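## Task

Carry the tray from the staging bench over to the work bench. Its single tube goes into the blue rack if the cap carries an orange dot, or into the green rack if the dot is white, and it must sit fully down in that rack. The tube must never reach the floor, or the task fails. The bottles on the tray must finish upright in it. The tray must finish resting on the work bench with nothing overhanging the edge. Either or both robots may be used. At the end, open the grippers and back away. A robot that topples or is left leaning fails the task. Anything that stays in place only because a robot is holding it does not count.

## Robot and tools

Robots: two identical Hello Robot Stretch 4 units, r1 and r2. Each has an omni-wheel base, a lift on a mast, an arm that telescopes forward, a wrist with yaw, pitch and roll, and a two-finger gripper. Each is about 1.6 m tall, and its base rim is within 0.23 m of its base origin. Each carries four cameras: <r>_head_camera, <r>_head_left_camera, <r>_head_right_camera and <r>_wrist_camera. Loose objects may occasionally get a small nudge.

Frames: each robot has its own base frame. The origin is on the floor under the base centre, with x forward, y left and z up. hand_pose is a point between the open fingertips, given in this frame, and its printed value can be off. Odometry is the base frame as it was at the start of the scene. It counts wheel turns only, so wheel slip shows up as travel. Heading runs from -3.142 to 3.142, positive to the left. Neither robot knows where the other one is. Use images, lidar_m and wrist_depth_mm to judge their relative positions.

execute_actions: actions is a list holding one action, or an empty list to get state and images only. The action is an object keyed by "r1" and/or "r2". Each robot's entry holds "base", "joints" or both, with optional "pace" and "contact_limits". The other option is "end_of_arm": "enable_torque" on its own, which revives wrist or gripper motors that have shut off.
- base takes exactly one relative move from where the robot last measured itself. translate_m is a straight drive in metres, forward positive, from -2 to 2. strafe_m is a sideways move in metres, left positive, from -2 to 2. rotate_rad is a turn on the spot in radians, counter-clockwise positive, from -3.2 to 3.2.
- joints are absolute targets by name:
  - lift_m: 0 to 1.2 m.
  - arm_m: 0 to 0.55 m.
  - wrist_yaw_rad: -1.134 to 4.276. 0 points forward, positive is left, 3.14 is folded back, and above 3.4 the arm may block it.
  - wrist_pitch_rad: -1.117 to 4.259. 0 is level and 1.57 points down.
  - wrist_roll_rad: -1.117 to 4.259. Positive turns the gripper clockwise as seen from behind it.
  - gripper_m: -0.038 to 0.141 m, the fingertip gap. Values below 0 press the fingers together.
  A joint target outside its range is clipped and the result reports it. Any other bad value or unknown key rejects the whole call, and nothing moves.
- pace: "slow", "default", "fast" or "max". Base speeds are 0.1, 0.3, 0.4 and 0.6 m/s, and turn rates are 1, 2, 3 and 4 rad/s. With the lift above 0.2 these are reduced further.
- contact_limits: {"arm_m": 0 to 0.75}, default 0.5. Lower values stop the arm at a lighter push.
All motions in one action start together. No action runs longer than 15 s. A robot or joint left out of an action may still be pushing toward its earlier target. cameras picks which images come back: null or ["all"] returns all of them, and [] returns none.

wait(seconds 0 to 10) runs the scene on without sending new commands. zoom_image(camera, region [x0,y0,x1,y1] in pixels, at most 504x504, from the top-left corner) enlarges part of a camera's latest image. read_manual gives licence texts only. finished_scene(scene) closes the scene for good and reports whether it succeeded. Call it only once everything is stable and released. A reply with no tool call ends the run.

Result lines:
- base_status and joint_status report how each motion ended:
  - done: for the base, the wheels turned the full amount, slip included.
  - off_target: the part is resting short of its target and may still be pushing.
  - contact_stop_at_<key>: the part was blocked. Lift, arm or wheels then go slack, so a lift can sag and a base can roll.
  - limit_stop_at_<name>: limit_stop_at_tilt means the robot leans more than 6 degrees, its lift, arm and wheels go slack, and it will not drive off. limit_stop_at_own_body means self-collision was avoided; move that joint away from the body.
  - torque_fault: a wrist or gripper motor went limp. Send enable_torque.
- on_its_own lists what the call did not command. Its "held at" value is the target, not the actual position.
- turned_by_wheels vs turned_by_imu: a gap over about 0.1 rad means a bump or slip, and heading error grows by roughly their difference.
- base_tilt is in degrees, positive leaning forward or right.
- motor_effort is in percent, with the peak in brackets. Readings are noisy. Effort outside its rest range means the motor is loaded or pushing. For the wheels, positive means turning right.
- lidar_m: 12 sectors of 30 degrees, counter-clockwise from straight ahead. The 4th is left, the 7th behind and the 10th right. "-" means nothing seen, or something closer than 0.25 m. It sees from 15 cm up to head height and misses clear objects and thin legs.
- wrist_depth_mm: a 7x7 grid of depths from the top left, 100 to 2000 mm.

Gripping: command gripper_m smaller than the object's width. A smaller value squeezes harder and pulls the object toward the wrist. Neither the reading nor "done" proves you have a grip. A firm grip at a target of 0 or more shows as a change in gripper effort. Fingertips pressed onto a surface can jam, so raise the lift.

Cautions:
- The wrist unfolds if you send lift_m 0.4 together with wrist_yaw_rad 0.
- Self-collision stops are likely with wrist pitch below -0.2 and roll below -0.4 or above 4.
- Over 1 kg held with arm_m above 0.2 can tip the robot while driving or turning, especially at fast or max. A steady push or pull with a high gripper can do the same.
- A level gripper holding over about 2 kg faults the wrist.
- Never let the robots press hard against each other, which ends the run. Once the bases touch, even a few more millimetres is too much.
- The robots run independently and can differ in travel by up to 3 cm per metre. A jointly carried load can therefore be strained and tip a robot.
- Avoid drops, slams and hard pushes.
- The robot holds its last command while you are thinking, and less robot motion time is better.

Each tool is called after ">>>" as name(argument=value, ...) on one line, values as JSON.

## Session

>>> execute_actions(actions=[])

Scene clock: 0.00 s.
r1.base_odometry: x=+0.000 y=+0.000 heading=+0.000 (m, m, rad; r1's odometry frame)
r1.turned_by_wheels: +0.000 (rad since the last result)
r1.turned_by_imu: +0.000 (rad since the last result)
r1.base_tilt: forward=+0.5 right=-0.3 (deg)
r1.lidar_m: 0.91 1.57 2.46 1.50 1.86 1.55 1.37 2.39 1.68 0.91 0.78 0.78
r1.base_status: not commanded
r1.joint_positions: lift_m=+0.140 arm_m=+0.000 wrist_yaw_rad=+3.116 wrist_pitch_rad=+0.013 wrist_roll_rad=+0.011 gripper_m=+0.057
r1.joint_status: not commanded
r1.motor_effort: lift_m=+19 arm_m=-1 wrist_yaw_rad=+0 wrist_pitch_rad=-7 wrist_roll_rad=+0 gripper_m=-3 wheel_0=-1 wheel_1=+0 wheel_2=+0 (%)
r1.hand_pose: x=-0.1153 y=+0.0947 z=+0.3145 quat_wxyz=(+0.013, -0.006, +0.006, +1.000) (m; r1's base frame)
r1.wrist_depth_mm: - 140 - - - - - / - 117 157 - - - - / - 126 173 - - - - / 141 142 - - - - - / 1618 1921 - - - - - / 960 1060 195 1205 196 1229 1229 / 715 732 820 109 809 809 854
r2.base_odometry: x=+0.000 y=+0.000 heading=+0.000 (m, m, rad; r2's odometry frame)
r2.turned_by_wheels: +0.000 (rad since the last result)
r2.turned_by_imu: +0.000 (rad since the last result)
r2.base_tilt: forward=+0.4 right=+0.3 (deg)
r2.lidar_m: 1.01 0.95 0.99 1.37 3.66 1.54 1.21 2.78 1.52 1.51 3.86 1.37
r2.base_status: not commanded
r2.joint_positions: lift_m=+0.233 arm_m=+0.002 wrist_yaw_rad=+3.045 wrist_pitch_rad=-0.015 wrist_roll_rad=-0.012 gripper_m=+0.057
r2.joint_status: not commanded
r2.motor_effort: lift_m=+19 arm_m=-1 wrist_yaw_rad=-1 wrist_pitch_rad=-8 wrist_roll_rad=-1 gripper_m=-4 wheel_0=+0 wheel_1=+1 wheel_2=+0 (%)
r2.hand_pose: x=-0.1057 y=+0.1149 z=+0.4157 quat_wxyz=(+0.048, +0.007, -0.006, +0.999) (m; r2's base frame)
r2.wrist_depth_mm: - 137 - - - - - / - 126 271 - - - - / 106 138 224 - - - - / 138 167 - - - - - / - - 1863 1756 1808 - - / 1160 1229 1078 1205 196 1308 1308 / 866 831 931 - 976 891 931
pictures: r1_head_camera, r1_head_left_camera, r1_head_right_camera, r1_wrist_camera, r2_head_camera, r2_head_left_camera, r2_head_right_camera, r2_wrist_camera
Images, in order (width x height): r1_head_camera 420x560, r1_head_left_camera 420x672, r1_head_right_camera 420x672, r1_wrist_camera 616x392, r2_head_camera 420x560, r2_head_left_camera 420x672, r2_head_right_camera 420x672, r2_wrist_camera 616x392.

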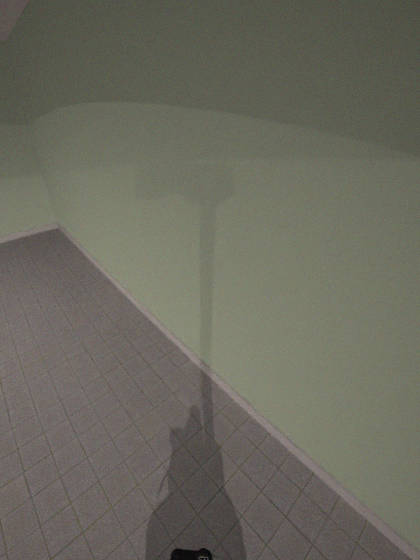

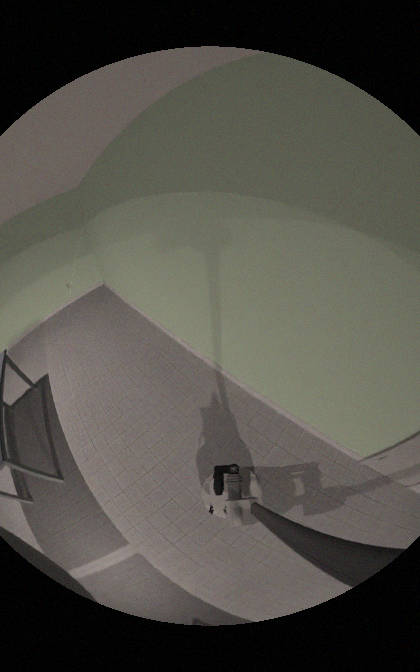

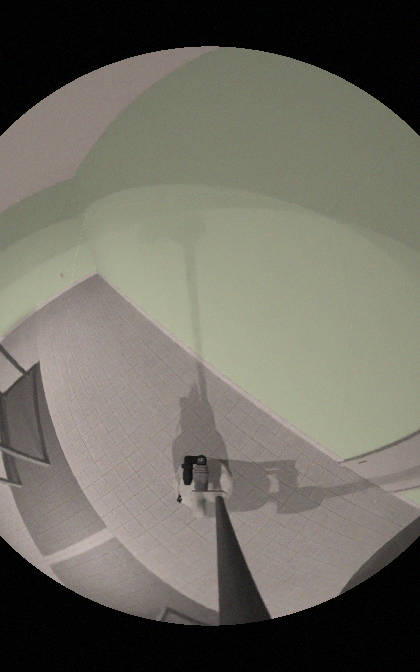

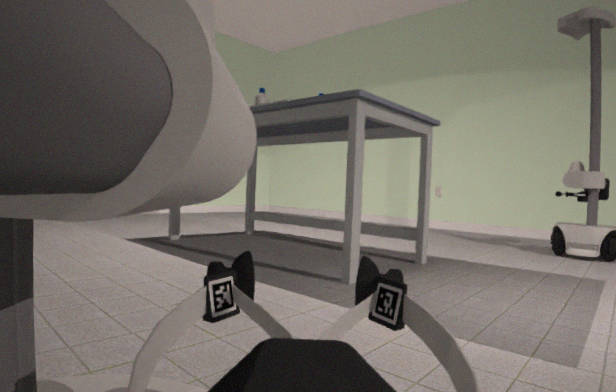

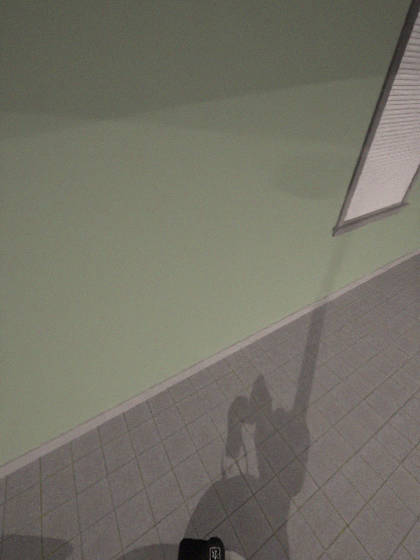

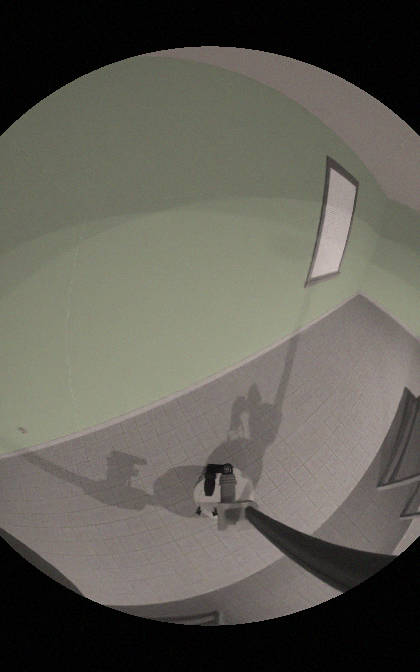

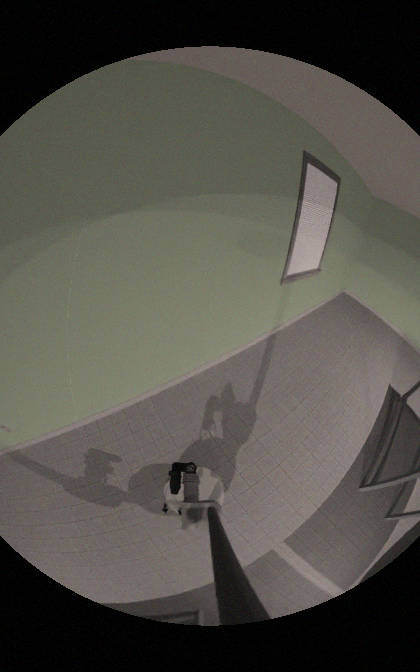

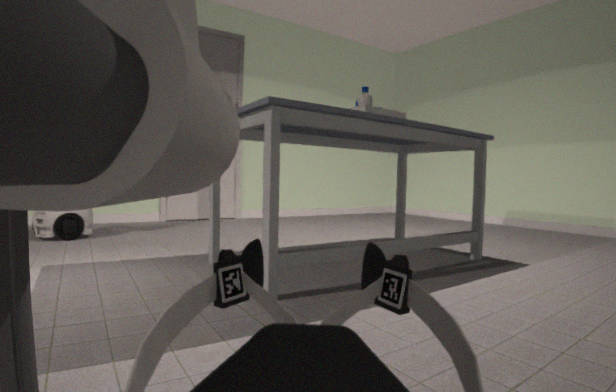

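>>> execute_actions(actions=[{"r1":{"base":{"rotate_rad":2.5},"joints":{"lift_m":0.9,"wrist_yaw_rad":0}},"r2":{"base":{"rotate_rad":-2.5},"joints":{"lift_m":0.9,"wrist_yaw_rad":0}}}], cameras=["r1_head_camera","r1_head_left_camera","r2_head_camera","r2_head_left_camera"])

Scene clock: 11.13 s.
r1.base_odometry: x=+0.000 y=+0.000 heading=+2.499 (m, m, rad; r1's odometry frame)
r1.turned_by_wheels: +2.499 (rad since the last result)
r1.turned_by_imu: +2.507 (rad since the last result)
r1.base_tilt: forward=+0.6 right=-0.3 (deg)
r1.lidar_m: 1.95 1.38 1.97 2.18 1.02 0.79 0.77 0.86 1.29 4.50 1.55 1.59
r1.base_status: done
r1.joint_positions: lift_m=+0.900 arm_m=+0.000 wrist_yaw_rad=+0.000 wrist_pitch_rad=+0.013 wrist_roll_rad=+0.011 gripper_m=+0.057
r1.joint_status: all done
r1.motor_effort: lift_m=+21(22) arm_m=-1(1) wrist_yaw_rad=-1(7) wrist_pitch_rad=-7(6) wrist_roll_rad=+1(0) gripper_m=-4(3) wheel_0=-6(8) wheel_1=-5(13) wheel_2=-4(10) (%)
r1.hand_pose: x=+0.4594 y=-0.0874 z=+1.0744 quat_wxyz=(+1.000, +0.005, +0.006, +0.000) (m; r1's base frame)
r1.wrist_depth_mm: - - - - - - - / - - - - - - - / - - - - - - - / - - - - - - - / 1618 - - - - - - / 1098 1708 195 - 195 - - / 1756 - - 109 - - -
r2.base_odometry: x=+0.000 y=+0.000 heading=-2.499 (m, m, rad; r2's odometry frame)
r2.turned_by_wheels: -2.499 (rad since the last result)
r2.turned_by_imu: -2.493 (rad since the last result)
r2.base_tilt: forward=+0.4 right=+0.3 (deg)
r2.lidar_m: 2.50 1.49 1.69 2.60 1.23 0.98 0.95 1.05 1.55 4.17 1.35 1.21
r2.base_status: done
r2.joint_positions: lift_m=+0.900 arm_m=+0.002 wrist_yaw_rad=+0.000 wrist_pitch_rad=-0.015 wrist_roll_rad=-0.012 gripper_m=+0.057
r2.joint_status: all done
r2.motor_effort: lift_m=+22(21) arm_m=-1(1) wrist_yaw_rad=+1(6) wrist_pitch_rad=-8(9) wrist_roll_rad=+0(1) gripper_m=-4(3) wheel_0=+3(8) wheel_1=+2(6) wheel_2=+3(8) (%)
r2.hand_pose: x=+0.4614 y=-0.0873 z=+1.0824 quat_wxyz=(+1.000, -0.006, -0.008, +0.000) (m; r2's base frame)
r2.wrist_depth_mm: - - - - - - - / - - - - - - - / - - - - - - - / - - - - - - - / 1537 - - - - - - / - - - - 196 - 1098 / - 1808 - - - - -
pictures: r1_head_camera, r1_head_left_camera, r2_head_camera, r2_head_left_camera
Images, in order (width x height): r1_head_camera 420x560, r1_head_left_camera 420x672, r2_head_camera 420x560, r2_head_left_camera 420x672.

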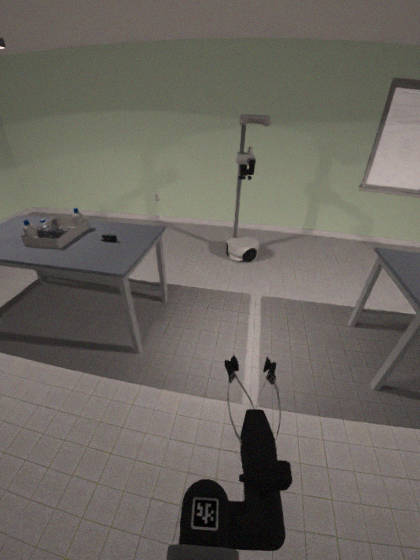

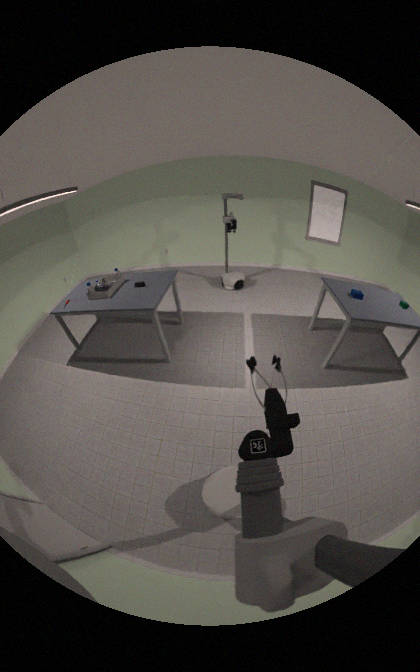

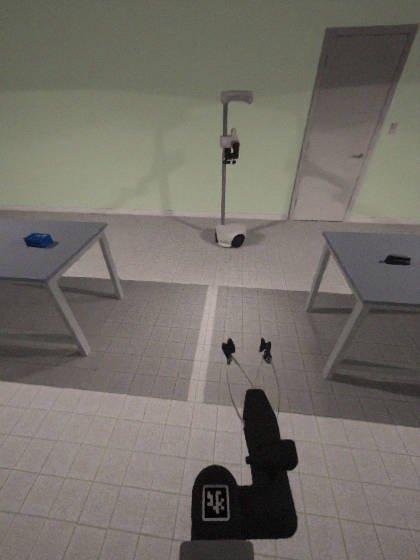

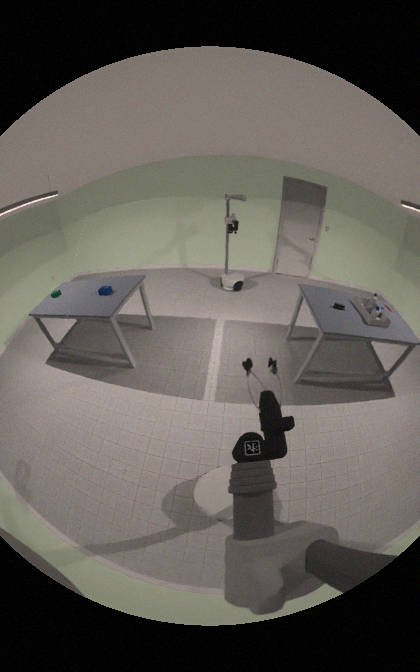

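>>> execute_actions(actions=[{"r1":{"base":{"rotate_rad":-0.1}},"r2":{"base":{"rotate_rad":-0.1}}}], cameras=[])

>>> execute_actions(actions=[{"r1":{"base":{"strafe_m":1.4}},"r2":{"base":{"strafe_m":-1.2}}}], cameras=[])

>>> execute_actions(actions=[{"r1":{"base":{"translate_m":0.6},"joints":{"wrist_pitch_rad":0.5}},"r2":{"base":{"translate_m":0.5},"joints":{"wrist_pitch_rad":0.5}}}], cameras=["r1_head_camera","r1_wrist_camera","r2_head_camera","r2_wrist_camera"])

Scene clock: 21.93 s.
r1.base_odometry: x=+0.000 y=+0.000 heading=+2.400 (m, m, rad; r1's odometry frame)
r1.turned_by_wheels: -0.099 (rad since the last result)
r1.turned_by_imu: -0.098 (rad since the last result)
r1.base_tilt: forward=+0.7 right=-0.2 (deg)
r1.lidar_m: 2.49 1.36 1.72 2.86 1.13 0.82 0.78 0.83 1.17 3.55 1.63 1.53
r1.base_status: done
r1.joint_positions: lift_m=+0.900 arm_m=+0.000 wrist_yaw_rad=+0.000 wrist_pitch_rad=+0.013 wrist_roll_rad=+0.011 gripper_m=+0.057
r1.joint_status: not commanded
r1.motor_effort: lift_m=+21(21) arm_m=-1(1) wrist_yaw_rad=-1(1) wrist_pitch_rad=-6(6) wrist_roll_rad=-1(0) gripper_m=-2(1) wheel_0=+5(6) wheel_1=+4(8) wheel_2=+4(8) (%)
r1.hand_pose: x=+0.4594 y=-0.0874 z=+1.0744 quat_wxyz=(+1.000, +0.005, +0.006, +0.000) (m; r1's base frame)
r1.wrist_depth_mm: - - - - - - - / - - - - - - - / - - - - - - - / - - - - - - - / - - - - - - - / 1229 - 196 - 195 - 1464 / - - - 109 - - -
r2.base_odometry: x=+0.000 y=+0.000 heading=-2.599 (m, m, rad; r2's odometry frame)
r2.turned_by_wheels: -0.100 (rad since the last result)
r2.turned_by_imu: -0.100 (rad since the last result)
r2.base_tilt: forward=+0.4 right=+0.3 (deg)
r2.lidar_m: 2.56 1.47 1.52 3.48 1.35 0.99 0.95 0.99 1.41 4.06 1.46 1.20
r2.base_status: done
r2.joint_positions: lift_m=+0.900 arm_m=+0.002 wrist_yaw_rad=+0.000 wrist_pitch_rad=-0.015 wrist_roll_rad=-0.012 gripper_m=+0.057
r2.joint_status: not commanded
r2.motor_effort: lift_m=+21(22) arm_m=-1(0) wrist_yaw_rad=-2(3) wrist_pitch_rad=-8(8) wrist_roll_rad=+0(0) gripper_m=-4(3) wheel_0=+1(5) wheel_1=-1(4) wheel_2=+1(8) (%)
r2.hand_pose: x=+0.4614 y=-0.0874 z=+1.0824 quat_wxyz=(+1.000, -0.006, -0.008, +0.000) (m; r2's base frame)
r2.wrist_depth_mm: - - - - - - - / - - - - - - - / - - - - - - - / - - - - - - - / 1661 - - - - - - / - - - - 195 1308 1008 / 1983 - - - - - 809
pictures: none
No camera images: the call's "cameras" was empty. Leave "cameras" out to get every camera's image.

Scene clock: 27.93 s.
r1.base_odometry: x=-0.946 y=-1.032 heading=+2.399 (m, m, rad; r1's odometry frame)
r1.turned_by_wheels: +0.000 (rad since the last result)
r1.turned_by_imu: +0.009 (rad since the last result)
r1.base_tilt: forward=+0.7 right=-0.2 (deg)
r1.lidar_m: 1.19 1.28 2.90 2.62 1.02 0.69 0.71 0.77 1.14 3.44 2.70 1.24
r1.base_status: done
r1.joint_positions: lift_m=+0.900 arm_m=+0.000 wrist_yaw_rad=+0.000 wrist_pitch_rad=+0.013 wrist_roll_rad=+0.011 gripper_m=+0.057
r1.joint_status: not commanded
r1.motor_effort: lift_m=+20(21) arm_m=-1(1) wrist_yaw_rad=+0(0) wrist_pitch_rad=-7(7) wrist_roll_rad=+0(0) gripper_m=-1(3) wheel_0=-5(11) wheel_1=+3(12) wheel_2=+0(3) (%)
r1.hand_pose: x=+0.4594 y=-0.0874 z=+1.0744 quat_wxyz=(+1.000, +0.005, +0.006, +0.000) (m; r1's base frame)
r1.wrist_depth_mm: - - - - - - - / - - - - - - - / - - - - - - - / - - - - - - - / - - - - - - - / 1098 1042 194 1138 196 1205 - / - - - 109 1042 1008 -
r2.base_odometry: x=-0.619 y=+1.028 heading=-2.599 (m, m, rad; r2's odometry frame)
r2.turned_by_wheels: +0.000 (rad since the last result)
r2.turned_by_imu: -0.006 (rad since the last result)
r2.base_tilt: forward=+0.3 right=+0.4 (deg)
r2.lidar_m: 1.00 1.06 2.48 3.61 1.40 1.02 0.98 0.99 1.43 2.96 3.10 1.03
r2.base_status: done
r2.joint_positions: lift_m=+0.900 arm_m=+0.002 wrist_yaw_rad=+0.000 wrist_pitch_rad=-0.015 wrist_roll_rad=-0.012 gripper_m=+0.057
r2.joint_status: not commanded
r2.motor_effort: lift_m=+20(22) arm_m=-1(1) wrist_yaw_rad=+0(1) wrist_pitch_rad=-8(8) wrist_roll_rad=-1(1) gripper_m=-4(5) wheel_0=+1(9) wheel_1=+0(6) wheel_2=+0(1) (%)
r2.hand_pose: x=+0.4614 y=-0.0874 z=+1.0824 quat_wxyz=(+1.000, -0.006, -0.008, +0.000) (m; r2's base frame)
r2.wrist_depth_mm: - - - - - - - / - - - - - - - / - - - - - - - / - - - - - - - / - - 1576 - - - - / - 946 842 931 196 1025 1025 / - 866 854 - 809 809 798
pictures: none
No camera images: the call's "cameras" was empty. Leave "cameras" out to get every camera's image.

Scene clock: 31.43 s.
r1.base_odometry: x=-1.388 y=-0.627 heading=+2.400 (m, m, rad; r1's odometry frame)
r1.turned_by_wheels: +0.000 (rad since the last result)
r1.turned_by_imu: +0.002 (rad since the last result)
r1.base_tilt: forward=+0.5 right=-0.3 (deg)
r1.lidar_m: 0.61 0.65 0.93 2.81 1.85 1.35 1.27 1.40 2.01 2.48 0.87 0.64
r1.base_status: done
r1.joint_positions: lift_m=+0.900 arm_m=+0.000 wrist_yaw_rad=+0.000 wrist_pitch_rad=+0.502 wrist_roll_rad=+0.011 gripper_m=+0.057
r1.joint_status: all done
r1.motor_effort: lift_m=+20(20) arm_m=-1(1) wrist_yaw_rad=+0(1) wrist_pitch_rad=-5(5) wrist_roll_rad=+0(0) gripper_m=-4(4) wheel_0=+4(8) wheel_1=+4(9) wheel_2=-2(11) (%)
r1.hand_pose: x=+0.4239 y=-0.0874 z=+0.9394 quat_wxyz=(+0.969, +0.005, +0.248, -0.001) (m; r1's base frame)
r1.wrist_depth_mm: - - - - - - - / - - - - - - - / 866 866 654 809 946 976 - / 640 647 654 647 699 715 715 / 530 530 535 544 549 554 554 / 1366 1336 195 559 195 554 549 / 1182 1160 1229 109 1229 1255 1281
r2.base_odometry: x=-1.048 y=+0.770 heading=-2.599 (m, m, rad; r2's odometry frame)
r2.turned_by_wheels: +0.000 (rad since the last result)
r2.turned_by_imu: +0.003 (rad since the last result)
r2.base_tilt: forward=+0.4 right=+0.3 (deg)
r2.lidar_m: 0.49 0.54 0.76 2.34 2.07 1.53 1.48 1.57 2.15 2.97 0.73 0.52
r2.base_status: done
r2.joint_positions: lift_m=+0.900 arm_m=+0.002 wrist_yaw_rad=+0.000 wrist_pitch_rad=+0.501 wrist_roll_rad=-0.012 gripper_m=+0.057
r2.joint_status: all done
r2.motor_effort: lift_m=+21(21) arm_m=-1(1) wrist_yaw_rad=-1(0) wrist_pitch_rad=-6(6) wrist_roll_rad=-1(0) gripper_m=-3(4) wheel_0=+0(6) wheel_1=+1(7) wheel_2=+2(12) (%)
r2.hand_pose: x=+0.4259 y=-0.0874 z=+0.9394 quat_wxyz=(+0.969, -0.006, +0.248, +0.002) (m; r2's base frame)
r2.wrist_depth_mm: - - - - - - - / - - - - - - - / - 809 798 723 707 732 842 / 609 603 609 525 517 508 615 / 480 492 473 496 496 496 492 / 430 421 402 402 196 413 410 / 1160 1118 1182 - 1098 1098 1118
pictures: r1_head_camera, r1_wrist_camera, r2_head_camera, r2_wrist_camera
camera_calibration (this result's frames):
r1_wrist_camera: T_world_to_cam=[[0.0184835, -0.999469, 0.0268179, -0.123798], [-0.504229, -0.0324799, -0.862959, 1.07579], [0.863372, 0.00242816, -0.504561, 0.337074], [0, 0, 0, 1]] pos_world=[0.253711, -0.0896096, 1.10176]
r2_wrist_camera: T_world_to_cam=[[0.0728437, -0.997294, 0.00988529, -0.115188], [-0.522657, -0.0466134, -0.851268, 1.06003], [0.849426, 0.0568429, -0.524638, 0.363538], [0, 0, 0, 1]] pos_world=[0.253625, -0.0861289, 1.09424]
Images, in order (width x height): r1_head_camera 420x560, r1_wrist_camera 616x392, r2_head_camera 420x560, r2_wrist_camera 616x392.

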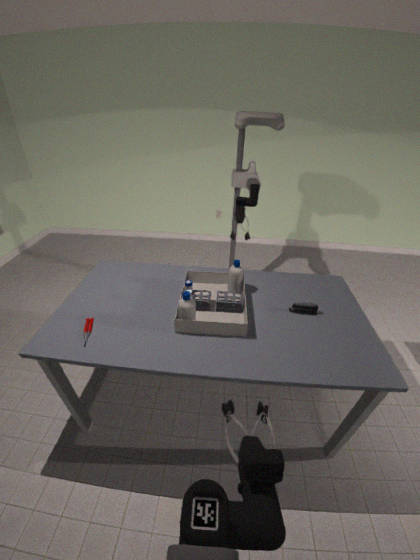

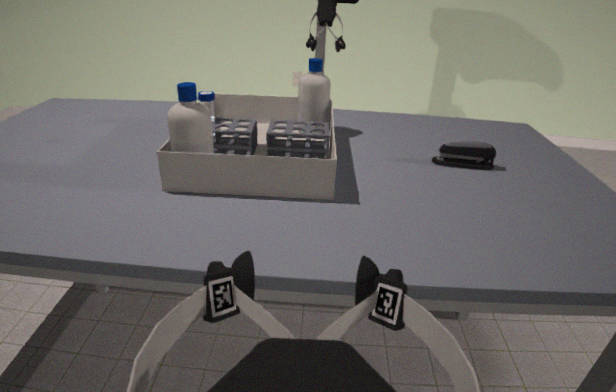

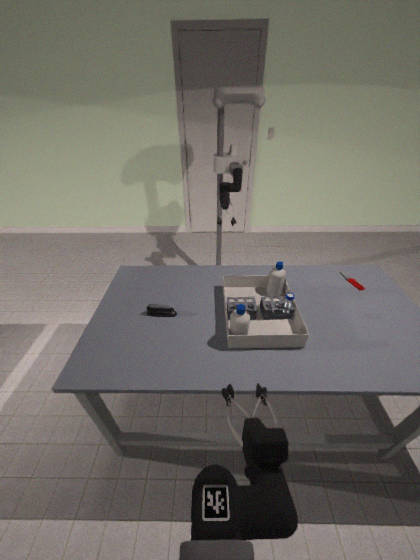

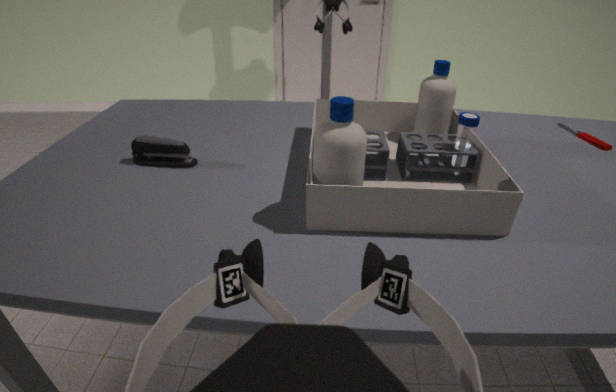

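>>> execute_actions(actions=[{"r1":{"base":{"rotate_rad":-0.06}},"r2":{"base":{"strafe_m":-0.245},"joints":{"lift_m":1.05,"arm_m":0.3,"wrist_pitch_rad":1.0}}}], cameras=["r2_head_camera","r2_wrist_camera"])

Scene clock: 45.23 s.
r1.base_odometry: x=-1.388 y=-0.627 heading=+2.341 (m, m, rad; r1's odometry frame)
r1.turned_by_wheels: -0.059 (rad since the last result)
r1.turned_by_imu: -0.058 (rad since the last result)
r1.base_tilt: forward=+0.5 right=-0.3 (deg)
r1.lidar_m: 0.61 0.64 0.89 2.79 1.98 1.41 1.33 1.37 1.89 2.73 0.94 0.65
r1.base_status: done
r1.joint_positions: lift_m=+0.900 arm_m=+0.000 wrist_yaw_rad=+0.000 wrist_pitch_rad=+0.502 wrist_roll_rad=+0.011 gripper_m=+0.057
r1.joint_status: not commanded
r1.motor_effort: lift_m=+20(20) arm_m=-1(1) wrist_yaw_rad=+0(1) wrist_pitch_rad=-4(5) wrist_roll_rad=+0(0) gripper_m=-3(2) wheel_0=+5(9) wheel_1=+3(5) wheel_2=+3(7) (%)
r1.hand_pose: x=+0.4239 y=-0.0874 z=+0.9394 quat_wxyz=(+0.969, +0.005, +0.248, -0.001) (m; r1's base frame)
r1.wrist_depth_mm: - - - - - - - / - - - - - - - / 866 768 820 866 931 960 - / 640 661 647 661 699 707 723 / 517 521 535 539 549 559 559 / 1308 1336 195 569 195 1366 1366 / 1205 1182 1255 109 1255 1205 1255
r2.base_odometry: x=-1.174 y=+0.980 heading=-2.599 (m, m, rad; r2's odometry frame)
r2.turned_by_wheels: +0.000 (rad since the last result)
r2.turned_by_imu: -0.002 (rad since the last result)
r2.base_tilt: forward=+0.4 right=+0.3 (deg)
r2.lidar_m: 0.49 0.51 0.74 2.55 2.08 1.54 1.48 1.58 2.17 2.72 0.71 0.53
r2.base_status: done
r2.joint_positions: lift_m=+1.050 arm_m=+0.299 wrist_yaw_rad=+0.000 wrist_pitch_rad=+1.001 wrist_roll_rad=-0.012 gripper_m=+0.057
r2.joint_status: all done
r2.motor_effort: lift_m=+22(23) arm_m=+5(3) wrist_yaw_rad=-2(0) wrist_pitch_rad=-5(8) wrist_roll_rad=+0(0) gripper_m=-3(5) wheel_0=+1(11) wheel_1=+0(7) wheel_2=+0(2) (%)
r2.hand_pose: x=+0.6257 y=-0.0874 z=+0.9851 quat_wxyz=(+0.877, -0.005, +0.480, +0.003) (m; r2's base frame)
r2.wrist_depth_mm: 676 668 615 517 661 661 654 / 615 591 603 554 597 603 597 / 554 488 512 492 539 549 539 / 496 370 500 492 496 496 496 / 459 430 445 445 455 455 452 / 424 424 413 421 195 418 418 / 399 397 402 - 399 387 394
pictures: r2_head_camera, r2_wrist_camera
camera_calibration (this result's frames):
r2_wrist_camera: T_world_to_cam=[[0.0686036, -0.997302, -0.0261247, -0.0920975], [-0.866547, -0.0465922, -0.496916, 1.06941], [0.494358, 0.0567285, -0.867405, 0.777642], [0, 0, 0, 1]] pos_world=[0.548583, -0.086137, 1.20353]
Images, in order (width x height): r2_head_camera 420x560, r2_wrist_camera 616x392.

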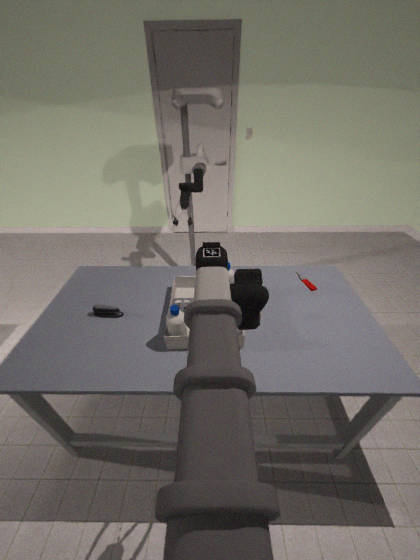

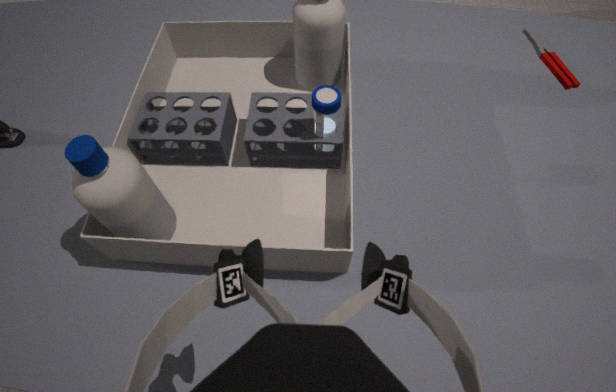

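>>> execute_actions(actions=[{"r2":{"joints":{"lift_m":0.865,"arm_m":0.37,"wrist_pitch_rad":0.6,"gripper_m":0.07}}}], cameras=["r1_wrist_camera","r2_wrist_camera"])

Scene clock: 56.23 s.
r1.base_odometry: x=-1.388 y=-0.627 heading=+2.341 (m, m, rad; r1's odometry frame)
r1.turned_by_wheels: +0.000 (rad since the last result)
r1.turned_by_imu: +0.002 (rad since the last result)
r1.base_tilt: forward=+0.6 right=-0.4 (deg)
r1.lidar_m: 0.60 0.64 0.89 2.80 1.96 1.41 1.32 1.37 1.91 2.78 0.93 0.65
r1.base_status: not commanded
r1.joint_positions: lift_m=+0.900 arm_m=+0.000 wrist_yaw_rad=+0.000 wrist_pitch_rad=+0.502 wrist_roll_rad=+0.011 gripper_m=+0.057
r1.joint_status: not commanded
r1.motor_effort: lift_m=+20(20) arm_m=-1(1) wrist_yaw_rad=+0(0) wrist_pitch_rad=-5(5) wrist_roll_rad=+0(1) gripper_m=-2(0) wheel_0=+5(5) wheel_1=+3(3) wheel_2=+3(3) (%)
r1.hand_pose: x=+0.4239 y=-0.0874 z=+0.9394 quat_wxyz=(+0.969, +0.005, +0.248, -0.001) (m; r1's base frame)
r1.wrist_depth_mm: - - - - - - - / - - - - - - - / 854 759 809 842 917 960 - / 654 647 654 668 691 699 723 / 512 521 535 539 554 559 554 / 1308 1336 194 569 196 1366 1366 / 1182 1182 1229 109 1255 1205 1229
r2.base_odometry: x=-1.174 y=+0.980 heading=-2.599 (m, m, rad; r2's odometry frame)
r2.turned_by_wheels: +0.000 (rad since the last result)
r2.turned_by_imu: -0.001 (rad since the last result)
r2.base_tilt: forward=+0.4 right=+0.3 (deg)
r2.lidar_m: 0.51 0.52 0.75 2.54 2.10 1.56 1.47 1.57 2.16 2.73 0.70 0.52
r2.base_status: not commanded
r2.joint_positions: lift_m=+0.865 arm_m=+0.369 wrist_yaw_rad=+0.000 wrist_pitch_rad=+0.602 wrist_roll_rad=-0.012 gripper_m=+0.070
r2.joint_status: all done
r2.motor_effort: lift_m=+17(23) arm_m=+5(5) wrist_yaw_rad=-1(2) wrist_pitch_rad=-8(9) wrist_roll_rad=-1(1) gripper_m=-3(5) wheel_0=+1(1) wheel_1=+0(0) wheel_2=+0(0) (%)
r2.hand_pose: x=+0.7778 y=-0.0874 z=+0.8800 quat_wxyz=(+0.955, -0.006, +0.297, +0.002) (m; r2's base frame)
r2.wrist_depth_mm: - - - - - - - / - - - 399 - - - / 580 496 504 421 564 580 585 / 370 373 442 334 459 462 462 / 329 332 322 324 373 384 382 / 304 324 307 327 231 329 327 / 248 282 291 - 291 286 291
pictures: r1_wrist_camera, r2_wrist_camera
camera_calibration (this result's frames):
r1_wrist_camera: T_world_to_cam=[[0.0184523, -0.99947, 0.0268178, -0.123793], [-0.50423, -0.0324641, -0.862959, 1.07579], [0.863372, 0.00240124, -0.504561, 0.337074], [0, 0, 0, 1]] pos_world=[0.253708, -0.0896121, 1.10176]
r2_wrist_camera: T_world_to_cam=[[0.0732342, -0.997312, 0.00253123, -0.134122], [-0.605592, -0.0464859, -0.794416, 1.20783], [0.792398, 0.0566455, -0.607369, 0.150646], [0, 0, 0, 1]] pos_world=[0.621906, -0.086148, 1.05136]
Images, in order (width x height): r1_wrist_camera 616x392, r2_wrist_camera 616x392.

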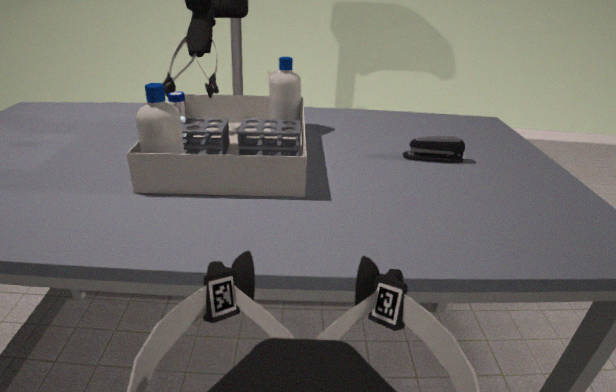

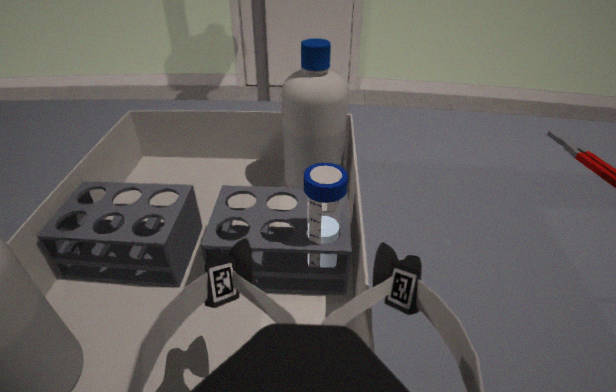

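>>> execute_actions(actions=[{"r2":{"base":{"strafe_m":-0.008},"joints":{"lift_m":0.875,"arm_m":0.445},"pace":"slow"}}], cameras=["r1_wrist_camera","r2_wrist_camera"])

Scene clock: 64.30 s.
r1.base_odometry: x=-1.388 y=-0.627 heading=+2.341 (m, m, rad; r1's odometry frame)
r1.turned_by_wheels: +0.000 (rad since the last result)
r1.turned_by_imu: +0.002 (rad since the last result)
r1.base_tilt: forward=+0.6 right=-0.3 (deg)
r1.lidar_m: 0.61 0.64 0.87 2.81 1.95 1.40 1.30 1.38 1.89 2.75 0.94 0.63
r1.base_status: not commanded
r1.joint_positions: lift_m=+0.900 arm_m=+0.000 wrist_yaw_rad=+0.000 wrist_pitch_rad=+0.502 wrist_roll_rad=+0.011 gripper_m=+0.057
r1.joint_status: not commanded
r1.motor_effort: lift_m=+21(21) arm_m=-1(1) wrist_yaw_rad=+1(0) wrist_pitch_rad=-5(5) wrist_roll_rad=+0(0) gripper_m=-4(4) wheel_0=+5(5) wheel_1=+3(3) wheel_2=+3(3) (%)
r1.hand_pose: x=+0.4239 y=-0.0874 z=+0.9394 quat_wxyz=(+0.969, +0.005, +0.248, -0.001) (m; r1's base frame)
r1.wrist_depth_mm: - - - - - - - / - - - - - - - / 866 778 798 866 931 991 - / 640 640 647 661 699 707 723 / 512 525 535 544 549 554 559 / 1336 1336 195 564 196 1397 1336 / 1182 1160 1281 109 1229 1229 1255
r2.base_odometry: x=-1.178 y=+0.986 heading=-2.599 (m, m, rad; r2's odometry frame)
r2.turned_by_wheels: +0.000 (rad since the last result)
r2.turned_by_imu: -0.001 (rad since the last result)
r2.base_tilt: forward=+0.4 right=+0.3 (deg)
r2.lidar_m: 0.50 0.54 0.77 2.54 2.08 1.55 1.49 1.56 2.18 2.72 0.70 0.53
r2.base_status: done
r2.joint_positions: lift_m=+0.875 arm_m=+0.444 wrist_yaw_rad=+0.000 wrist_pitch_rad=+0.602 wrist_roll_rad=-0.012 gripper_m=+0.070
r2.joint_status: all done
r2.motor_effort: lift_m=+22(21) arm_m=+5(4) wrist_yaw_rad=+1(1) wrist_pitch_rad=-8(8) wrist_roll_rad=-1(0) gripper_m=-2(3) wheel_0=+2(4) wheel_1=+0(5) wheel_2=+0(0) (%)
r2.hand_pose: x=+0.8527 y=-0.0874 z=+0.8896 quat_wxyz=(+0.955, -0.006, +0.297, +0.002) (m; r2's base frame)
r2.wrist_depth_mm: - - - - - - - / - - - - - - - / 597 591 591 338 597 597 - / 399 452 449 370 473 480 480 / 322 340 332 315 397 399 397 / 279 289 253 248 322 342 338 / 290 286 287 - 306 293 300
pictures: r1_wrist_camera, r2_wrist_camera
camera_calibration (this result's frames):
r1_wrist_camera: T_world_to_cam=[[0.0184523, -0.99947, 0.0268177, -0.123793], [-0.504229, -0.032464, -0.862959, 1.07579], [0.863373, 0.00240135, -0.504561, 0.337074], [0, 0, 0, 1]] pos_world=[0.253708, -0.0896121, 1.10176]
r2_wrist_camera: T_world_to_cam=[[0.0732344, -0.997312, 0.00253248, -0.13964], [-0.605579, -0.0464861, -0.794426, 1.26087], [0.792408, 0.0566457, -0.607356, 0.0970292], [0, 0, 0, 1]] pos_world=[0.696898, -0.086148, 1.06095]
Images, in order (width x height): r1_wrist_camera 616x392, r2_wrist_camera 616x392.

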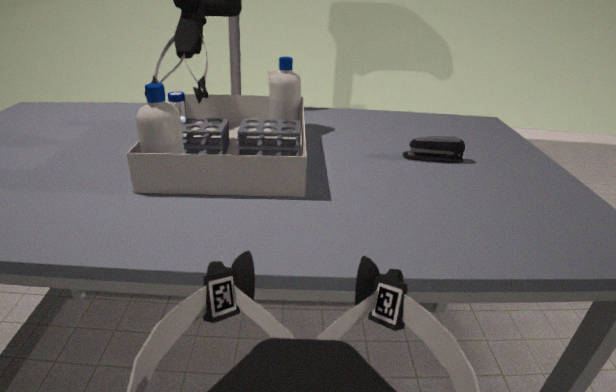

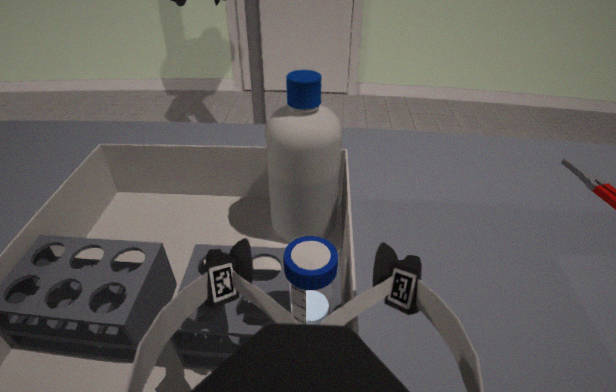

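>>> execute_actions(actions=[{"r2":{"joints":{"lift_m":0.855,"arm_m":0.455},"pace":"slow"}}], cameras=[])

>>> execute_actions(actions=[{"r2":{"joints":{"gripper_m":0.015}}}], cameras=["r2_wrist_camera"])

>>> execute_actions(actions=[{"r2":{"joints":{"lift_m":1.0},"pace":"slow"}}], cameras=["r1_wrist_camera","r2_wrist_camera"])

Scene clock: 71.97 s.
r1.base_odometry: x=-1.388 y=-0.627 heading=+2.341 (m, m, rad; r1's odometry frame)
r1.turned_by_wheels: +0.000 (rad since the last result)
r1.turned_by_imu: +0.001 (rad since the last result)
r1.base_tilt: forward=+0.6 right=-0.4 (deg)
r1.lidar_m: 0.59 0.64 0.87 2.80 1.96 1.40 1.33 1.38 1.90 2.77 0.92 0.65
r1.base_status: not commanded
r1.joint_positions: lift_m=+0.900 arm_m=+0.000 wrist_yaw_rad=+0.000 wrist_pitch_rad=+0.502 wrist_roll_rad=+0.011 gripper_m=+0.057
r1.joint_status: not commanded
r1.motor_effort: lift_m=+20(21) arm_m=-1(1) wrist_yaw_rad=+0(0) wrist_pitch_rad=-5(5) wrist_roll_rad=-1(1) gripper_m=-2(2) wheel_0=+5(5) wheel_1=+3(3) wheel_2=+3(3) (%)
r1.hand_pose: x=+0.4239 y=-0.0874 z=+0.9394 quat_wxyz=(+0.969, +0.005, +0.248, -0.001) (m; r1's base frame)
r1.wrist_depth_mm: - - - - - - - / - - - - - - - / 866 768 809 866 917 991 - / 647 654 654 661 699 715 723 / 512 521 530 539 554 554 559 / 1308 1366 195 574 196 1336 1366 / 1160 1160 1229 109 1255 1205 1255
r2.base_odometry: x=-1.178 y=+0.986 heading=-2.599 (m, m, rad; r2's odometry frame)
r2.turned_by_wheels: +0.000 (rad since the last result)
r2.turned_by_imu: -0.001 (rad since the last result)
r2.base_tilt: forward=+0.4 right=+0.3 (deg)
r2.lidar_m: 0.48 0.53 0.71 2.52 2.09 1.55 1.48 1.58 2.17 2.73 0.70 0.53
r2.base_status: not commanded
r2.joint_positions: lift_m=+0.855 arm_m=+0.454 wrist_yaw_rad=+0.000 wrist_pitch_rad=+0.602 wrist_roll_rad=-0.012 gripper_m=+0.070
r2.joint_status: all done
r2.motor_effort: lift_m=+17(20) arm_m=+5(4) wrist_yaw_rad=-1(1) wrist_pitch_rad=-8(8) wrist_roll_rad=+0(1) gripper_m=-4(3) wheel_0=+2(2) wheel_1=+0(1) wheel_2=+0(0) (%)
r2.hand_pose: x=+0.8627 y=-0.0874 z=+0.8700 quat_wxyz=(+0.955, -0.006, +0.297, +0.002) (m; r2's base frame)
r2.wrist_depth_mm: - - - - - - - / - - - 319 - - - / 559 433 427 319 554 564 564 / 373 439 439 357 449 442 445 / 294 312 297 213 373 373 373 / 259 267 234 239 220 317 317 / 270 263 263 - 285 274 282
pictures: none
No camera images: the call's "cameras" was empty. Leave "cameras" out to get every camera's image.

Scene clock: 73.30 s.
r1.base_odometry: x=-1.388 y=-0.627 heading=+2.341 (m, m, rad; r1's odometry frame)
r1.turned_by_wheels: +0.000 (rad since the last result)
r1.turned_by_imu: +0.000 (rad since the last result)
r1.base_tilt: forward=+0.5 right=-0.2 (deg)
r1.lidar_m: 0.60 0.63 0.87 2.80 1.95 1.41 1.32 1.38 1.89 2.77 0.90 0.67
r1.base_status: not commanded
r1.joint_positions: lift_m=+0.900 arm_m=+0.000 wrist_yaw_rad=+0.000 wrist_pitch_rad=+0.502 wrist_roll_rad=+0.011 gripper_m=+0.057
r1.joint_status: not commanded
r1.motor_effort: lift_m=+20(21) arm_m=-1(1) wrist_yaw_rad=+0(0) wrist_pitch_rad=-5(5) wrist_roll_rad=+0(1) gripper_m=-2(4) wheel_0=+4(5) wheel_1=+3(3) wheel_2=+3(3) (%)
r1.hand_pose: x=+0.4239 y=-0.0874 z=+0.9394 quat_wxyz=(+0.969, +0.005, +0.248, -0.001) (m; r1's base frame)
r1.wrist_depth_mm: - - - - - - - / - - - - - - - / 854 759 809 854 931 960 - / 634 647 654 668 691 707 723 / 517 521 530 539 544 559 554 / 1308 1336 194 569 195 1366 1366 / 1182 1182 1281 109 1229 1255 1229
r2.base_odometry: x=-1.178 y=+0.986 heading=-2.599 (m, m, rad; r2's odometry frame)
r2.turned_by_wheels: +0.000 (rad since the last result)
r2.turned_by_imu: +0.000 (rad since the last result)
r2.base_tilt: forward=+0.4 right=+0.3 (deg)
r2.lidar_m: 0.50 0.53 0.76 2.55 2.07 1.54 1.46 1.56 2.16 2.72 0.72 0.53
r2.base_status: not commanded
r2.joint_positions: lift_m=+0.855 arm_m=+0.454 wrist_yaw_rad=+0.000 wrist_pitch_rad=+0.602 wrist_roll_rad=-0.012 gripper_m=+0.015
r2.joint_status: all done
r2.motor_effort: lift_m=+17(17) arm_m=+5(5) wrist_yaw_rad=+0(2) wrist_pitch_rad=-8(8) wrist_roll_rad=-1(1) gripper_m=-13(12) wheel_0=+2(3) wheel_1=-1(1) wheel_2=+0(0) (%)
r2.hand_pose: x=+0.8628 y=-0.0874 z=+0.8700 quat_wxyz=(+0.955, -0.006, +0.297, +0.002) (m; r2's base frame)
r2.wrist_depth_mm: - - - - - - - / - - - 320 - - - / 559 430 427 319 549 564 569 / 377 439 436 359 445 449 445 / 293 312 297 208 370 370 373 / 259 267 192 211 190 319 315 / 270 264 262 - 285 274 282
pictures: r2_wrist_camera
camera_calibration (this result's frames):
r2_wrist_camera: T_world_to_cam=[[0.073235, -0.997311, 0.00253252, -0.140324], [-0.605579, -0.0464865, -0.794426, 1.25136], [0.792408, 0.0566461, -0.607356, 0.0771947], [0, 0, 0, 1]] pos_world=[0.706907, -0.0861479, 1.04136]
Images, in order (width x height): r2_wrist_camera 616x392.

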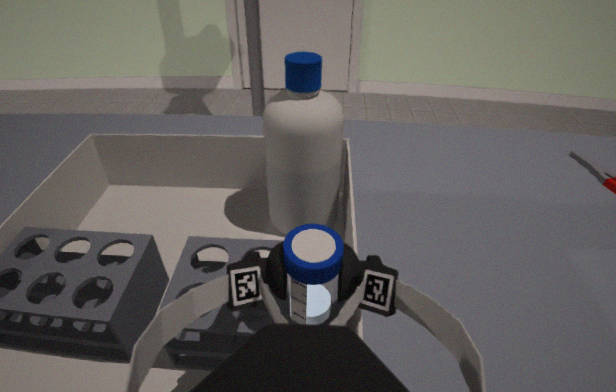

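Scene clock: 75.30 s.
r1.base_odometry: x=-1.388 y=-0.627 heading=+2.341 (m, m, rad; r1's odometry frame)
r1.turned_by_wheels: +0.000 (rad since the last result)
r1.turned_by_imu: +0.001 (rad since the last result)
r1.base_tilt: forward=+0.7 right=-0.2 (deg)
r1.lidar_m: 0.59 0.63 0.88 2.78 1.99 1.43 1.31 1.37 1.91 2.75 0.92 0.66
r1.base_status: not commanded
r1.joint_positions: lift_m=+0.900 arm_m=+0.000 wrist_yaw_rad=+0.000 wrist_pitch_rad=+0.502 wrist_roll_rad=+0.011 gripper_m=+0.057
r1.joint_status: not commanded
r1.motor_effort: lift_m=+21(21) arm_m=-1(1) wrist_yaw_rad=+0(0) wrist_pitch_rad=-4(5) wrist_roll_rad=+0(0) gripper_m=-2(3) wheel_0=+5(4) wheel_1=+3(3) wheel_2=+3(3) (%)
r1.hand_pose: x=+0.4239 y=-0.0874 z=+0.9394 quat_wxyz=(+0.969, +0.005, +0.248, -0.001) (m; r1's base frame)
r1.wrist_depth_mm: - - - - - - - / - - - - - - - / 866 759 809 842 917 976 - / 640 647 661 661 691 707 723 / 508 517 530 544 549 559 559 / 1308 1336 195 564 195 1397 1366 / 1182 1182 1255 109 1255 1229 1255
r2.base_odometry: x=-1.178 y=+0.986 heading=-2.599 (m, m, rad; r2's odometry frame)
r2.turned_by_wheels: +0.000 (rad since the last result)
r2.turned_by_imu: +0.000 (rad since the last result)
r2.base_tilt: forward=+0.4 right=+0.3 (deg)
r2.lidar_m: 0.50 0.51 0.75 2.54 2.10 1.55 1.48 1.56 2.14 2.72 0.71 0.54
r2.base_status: not commanded
r2.joint_positions: lift_m=+1.000 arm_m=+0.454 wrist_yaw_rad=+0.000 wrist_pitch_rad=+0.602 wrist_roll_rad=-0.012 gripper_m=+0.015
r2.joint_status: all done
r2.motor_effort: lift_m=+22(25) arm_m=+5(5) wrist_yaw_rad=+1(1) wrist_pitch_rad=-9(9) wrist_roll_rad=-1(1) gripper_m=-13(14) wheel_0=+2(2) wheel_1=-1(1) wheel_2=+0(0) (%)
r2.hand_pose: x=+0.8628 y=-0.0874 z=+1.0146 quat_wxyz=(+0.955, -0.006, +0.297, +0.002) (m; r2's base frame)
r2.wrist_depth_mm: - - - - - - - / - - - - - - - / - - - - - - - / 676 676 676 668 676 676 1808 / 554 521 508 208 564 564 564 / 469 452 191 211 188 480 477 / 362 359 389 - 433 413 427
pictures: r1_wrist_camera, r2_wrist_camera
camera_calibration (this result's frames):
r1_wrist_camera: T_world_to_cam=[[0.0184523, -0.99947, 0.0268178, -0.123793], [-0.50423, -0.032464, -0.862959, 1.07579], [0.863372, 0.00240129, -0.504561, 0.337074], [0, 0, 0, 1]] pos_world=[0.253708, -0.0896121, 1.10176]
r2_wrist_camera: T_world_to_cam=[[0.0732345, -0.997312, 0.00253258, -0.14069], [-0.605579, -0.0464862, -0.794426, 1.36623], [0.792408, 0.0566457, -0.607356, 0.165005], [0, 0, 0, 1]] pos_world=[0.706912, -0.086148, 1.18594]
Images, in order (width x height): r1_wrist_camera 616x392, r2_wrist_camera 616x392.

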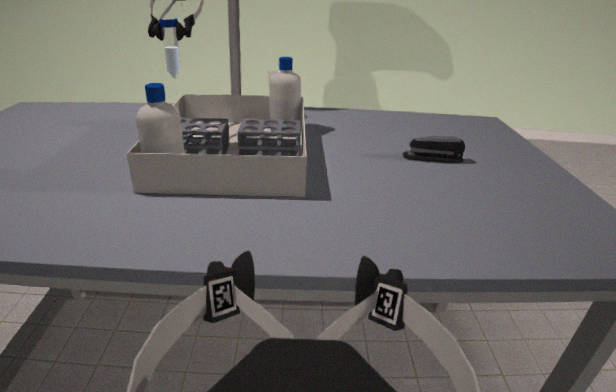

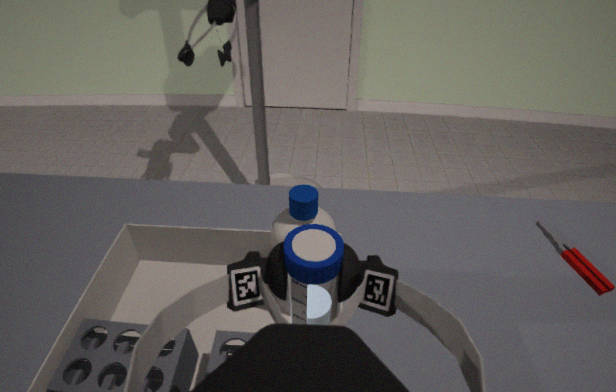

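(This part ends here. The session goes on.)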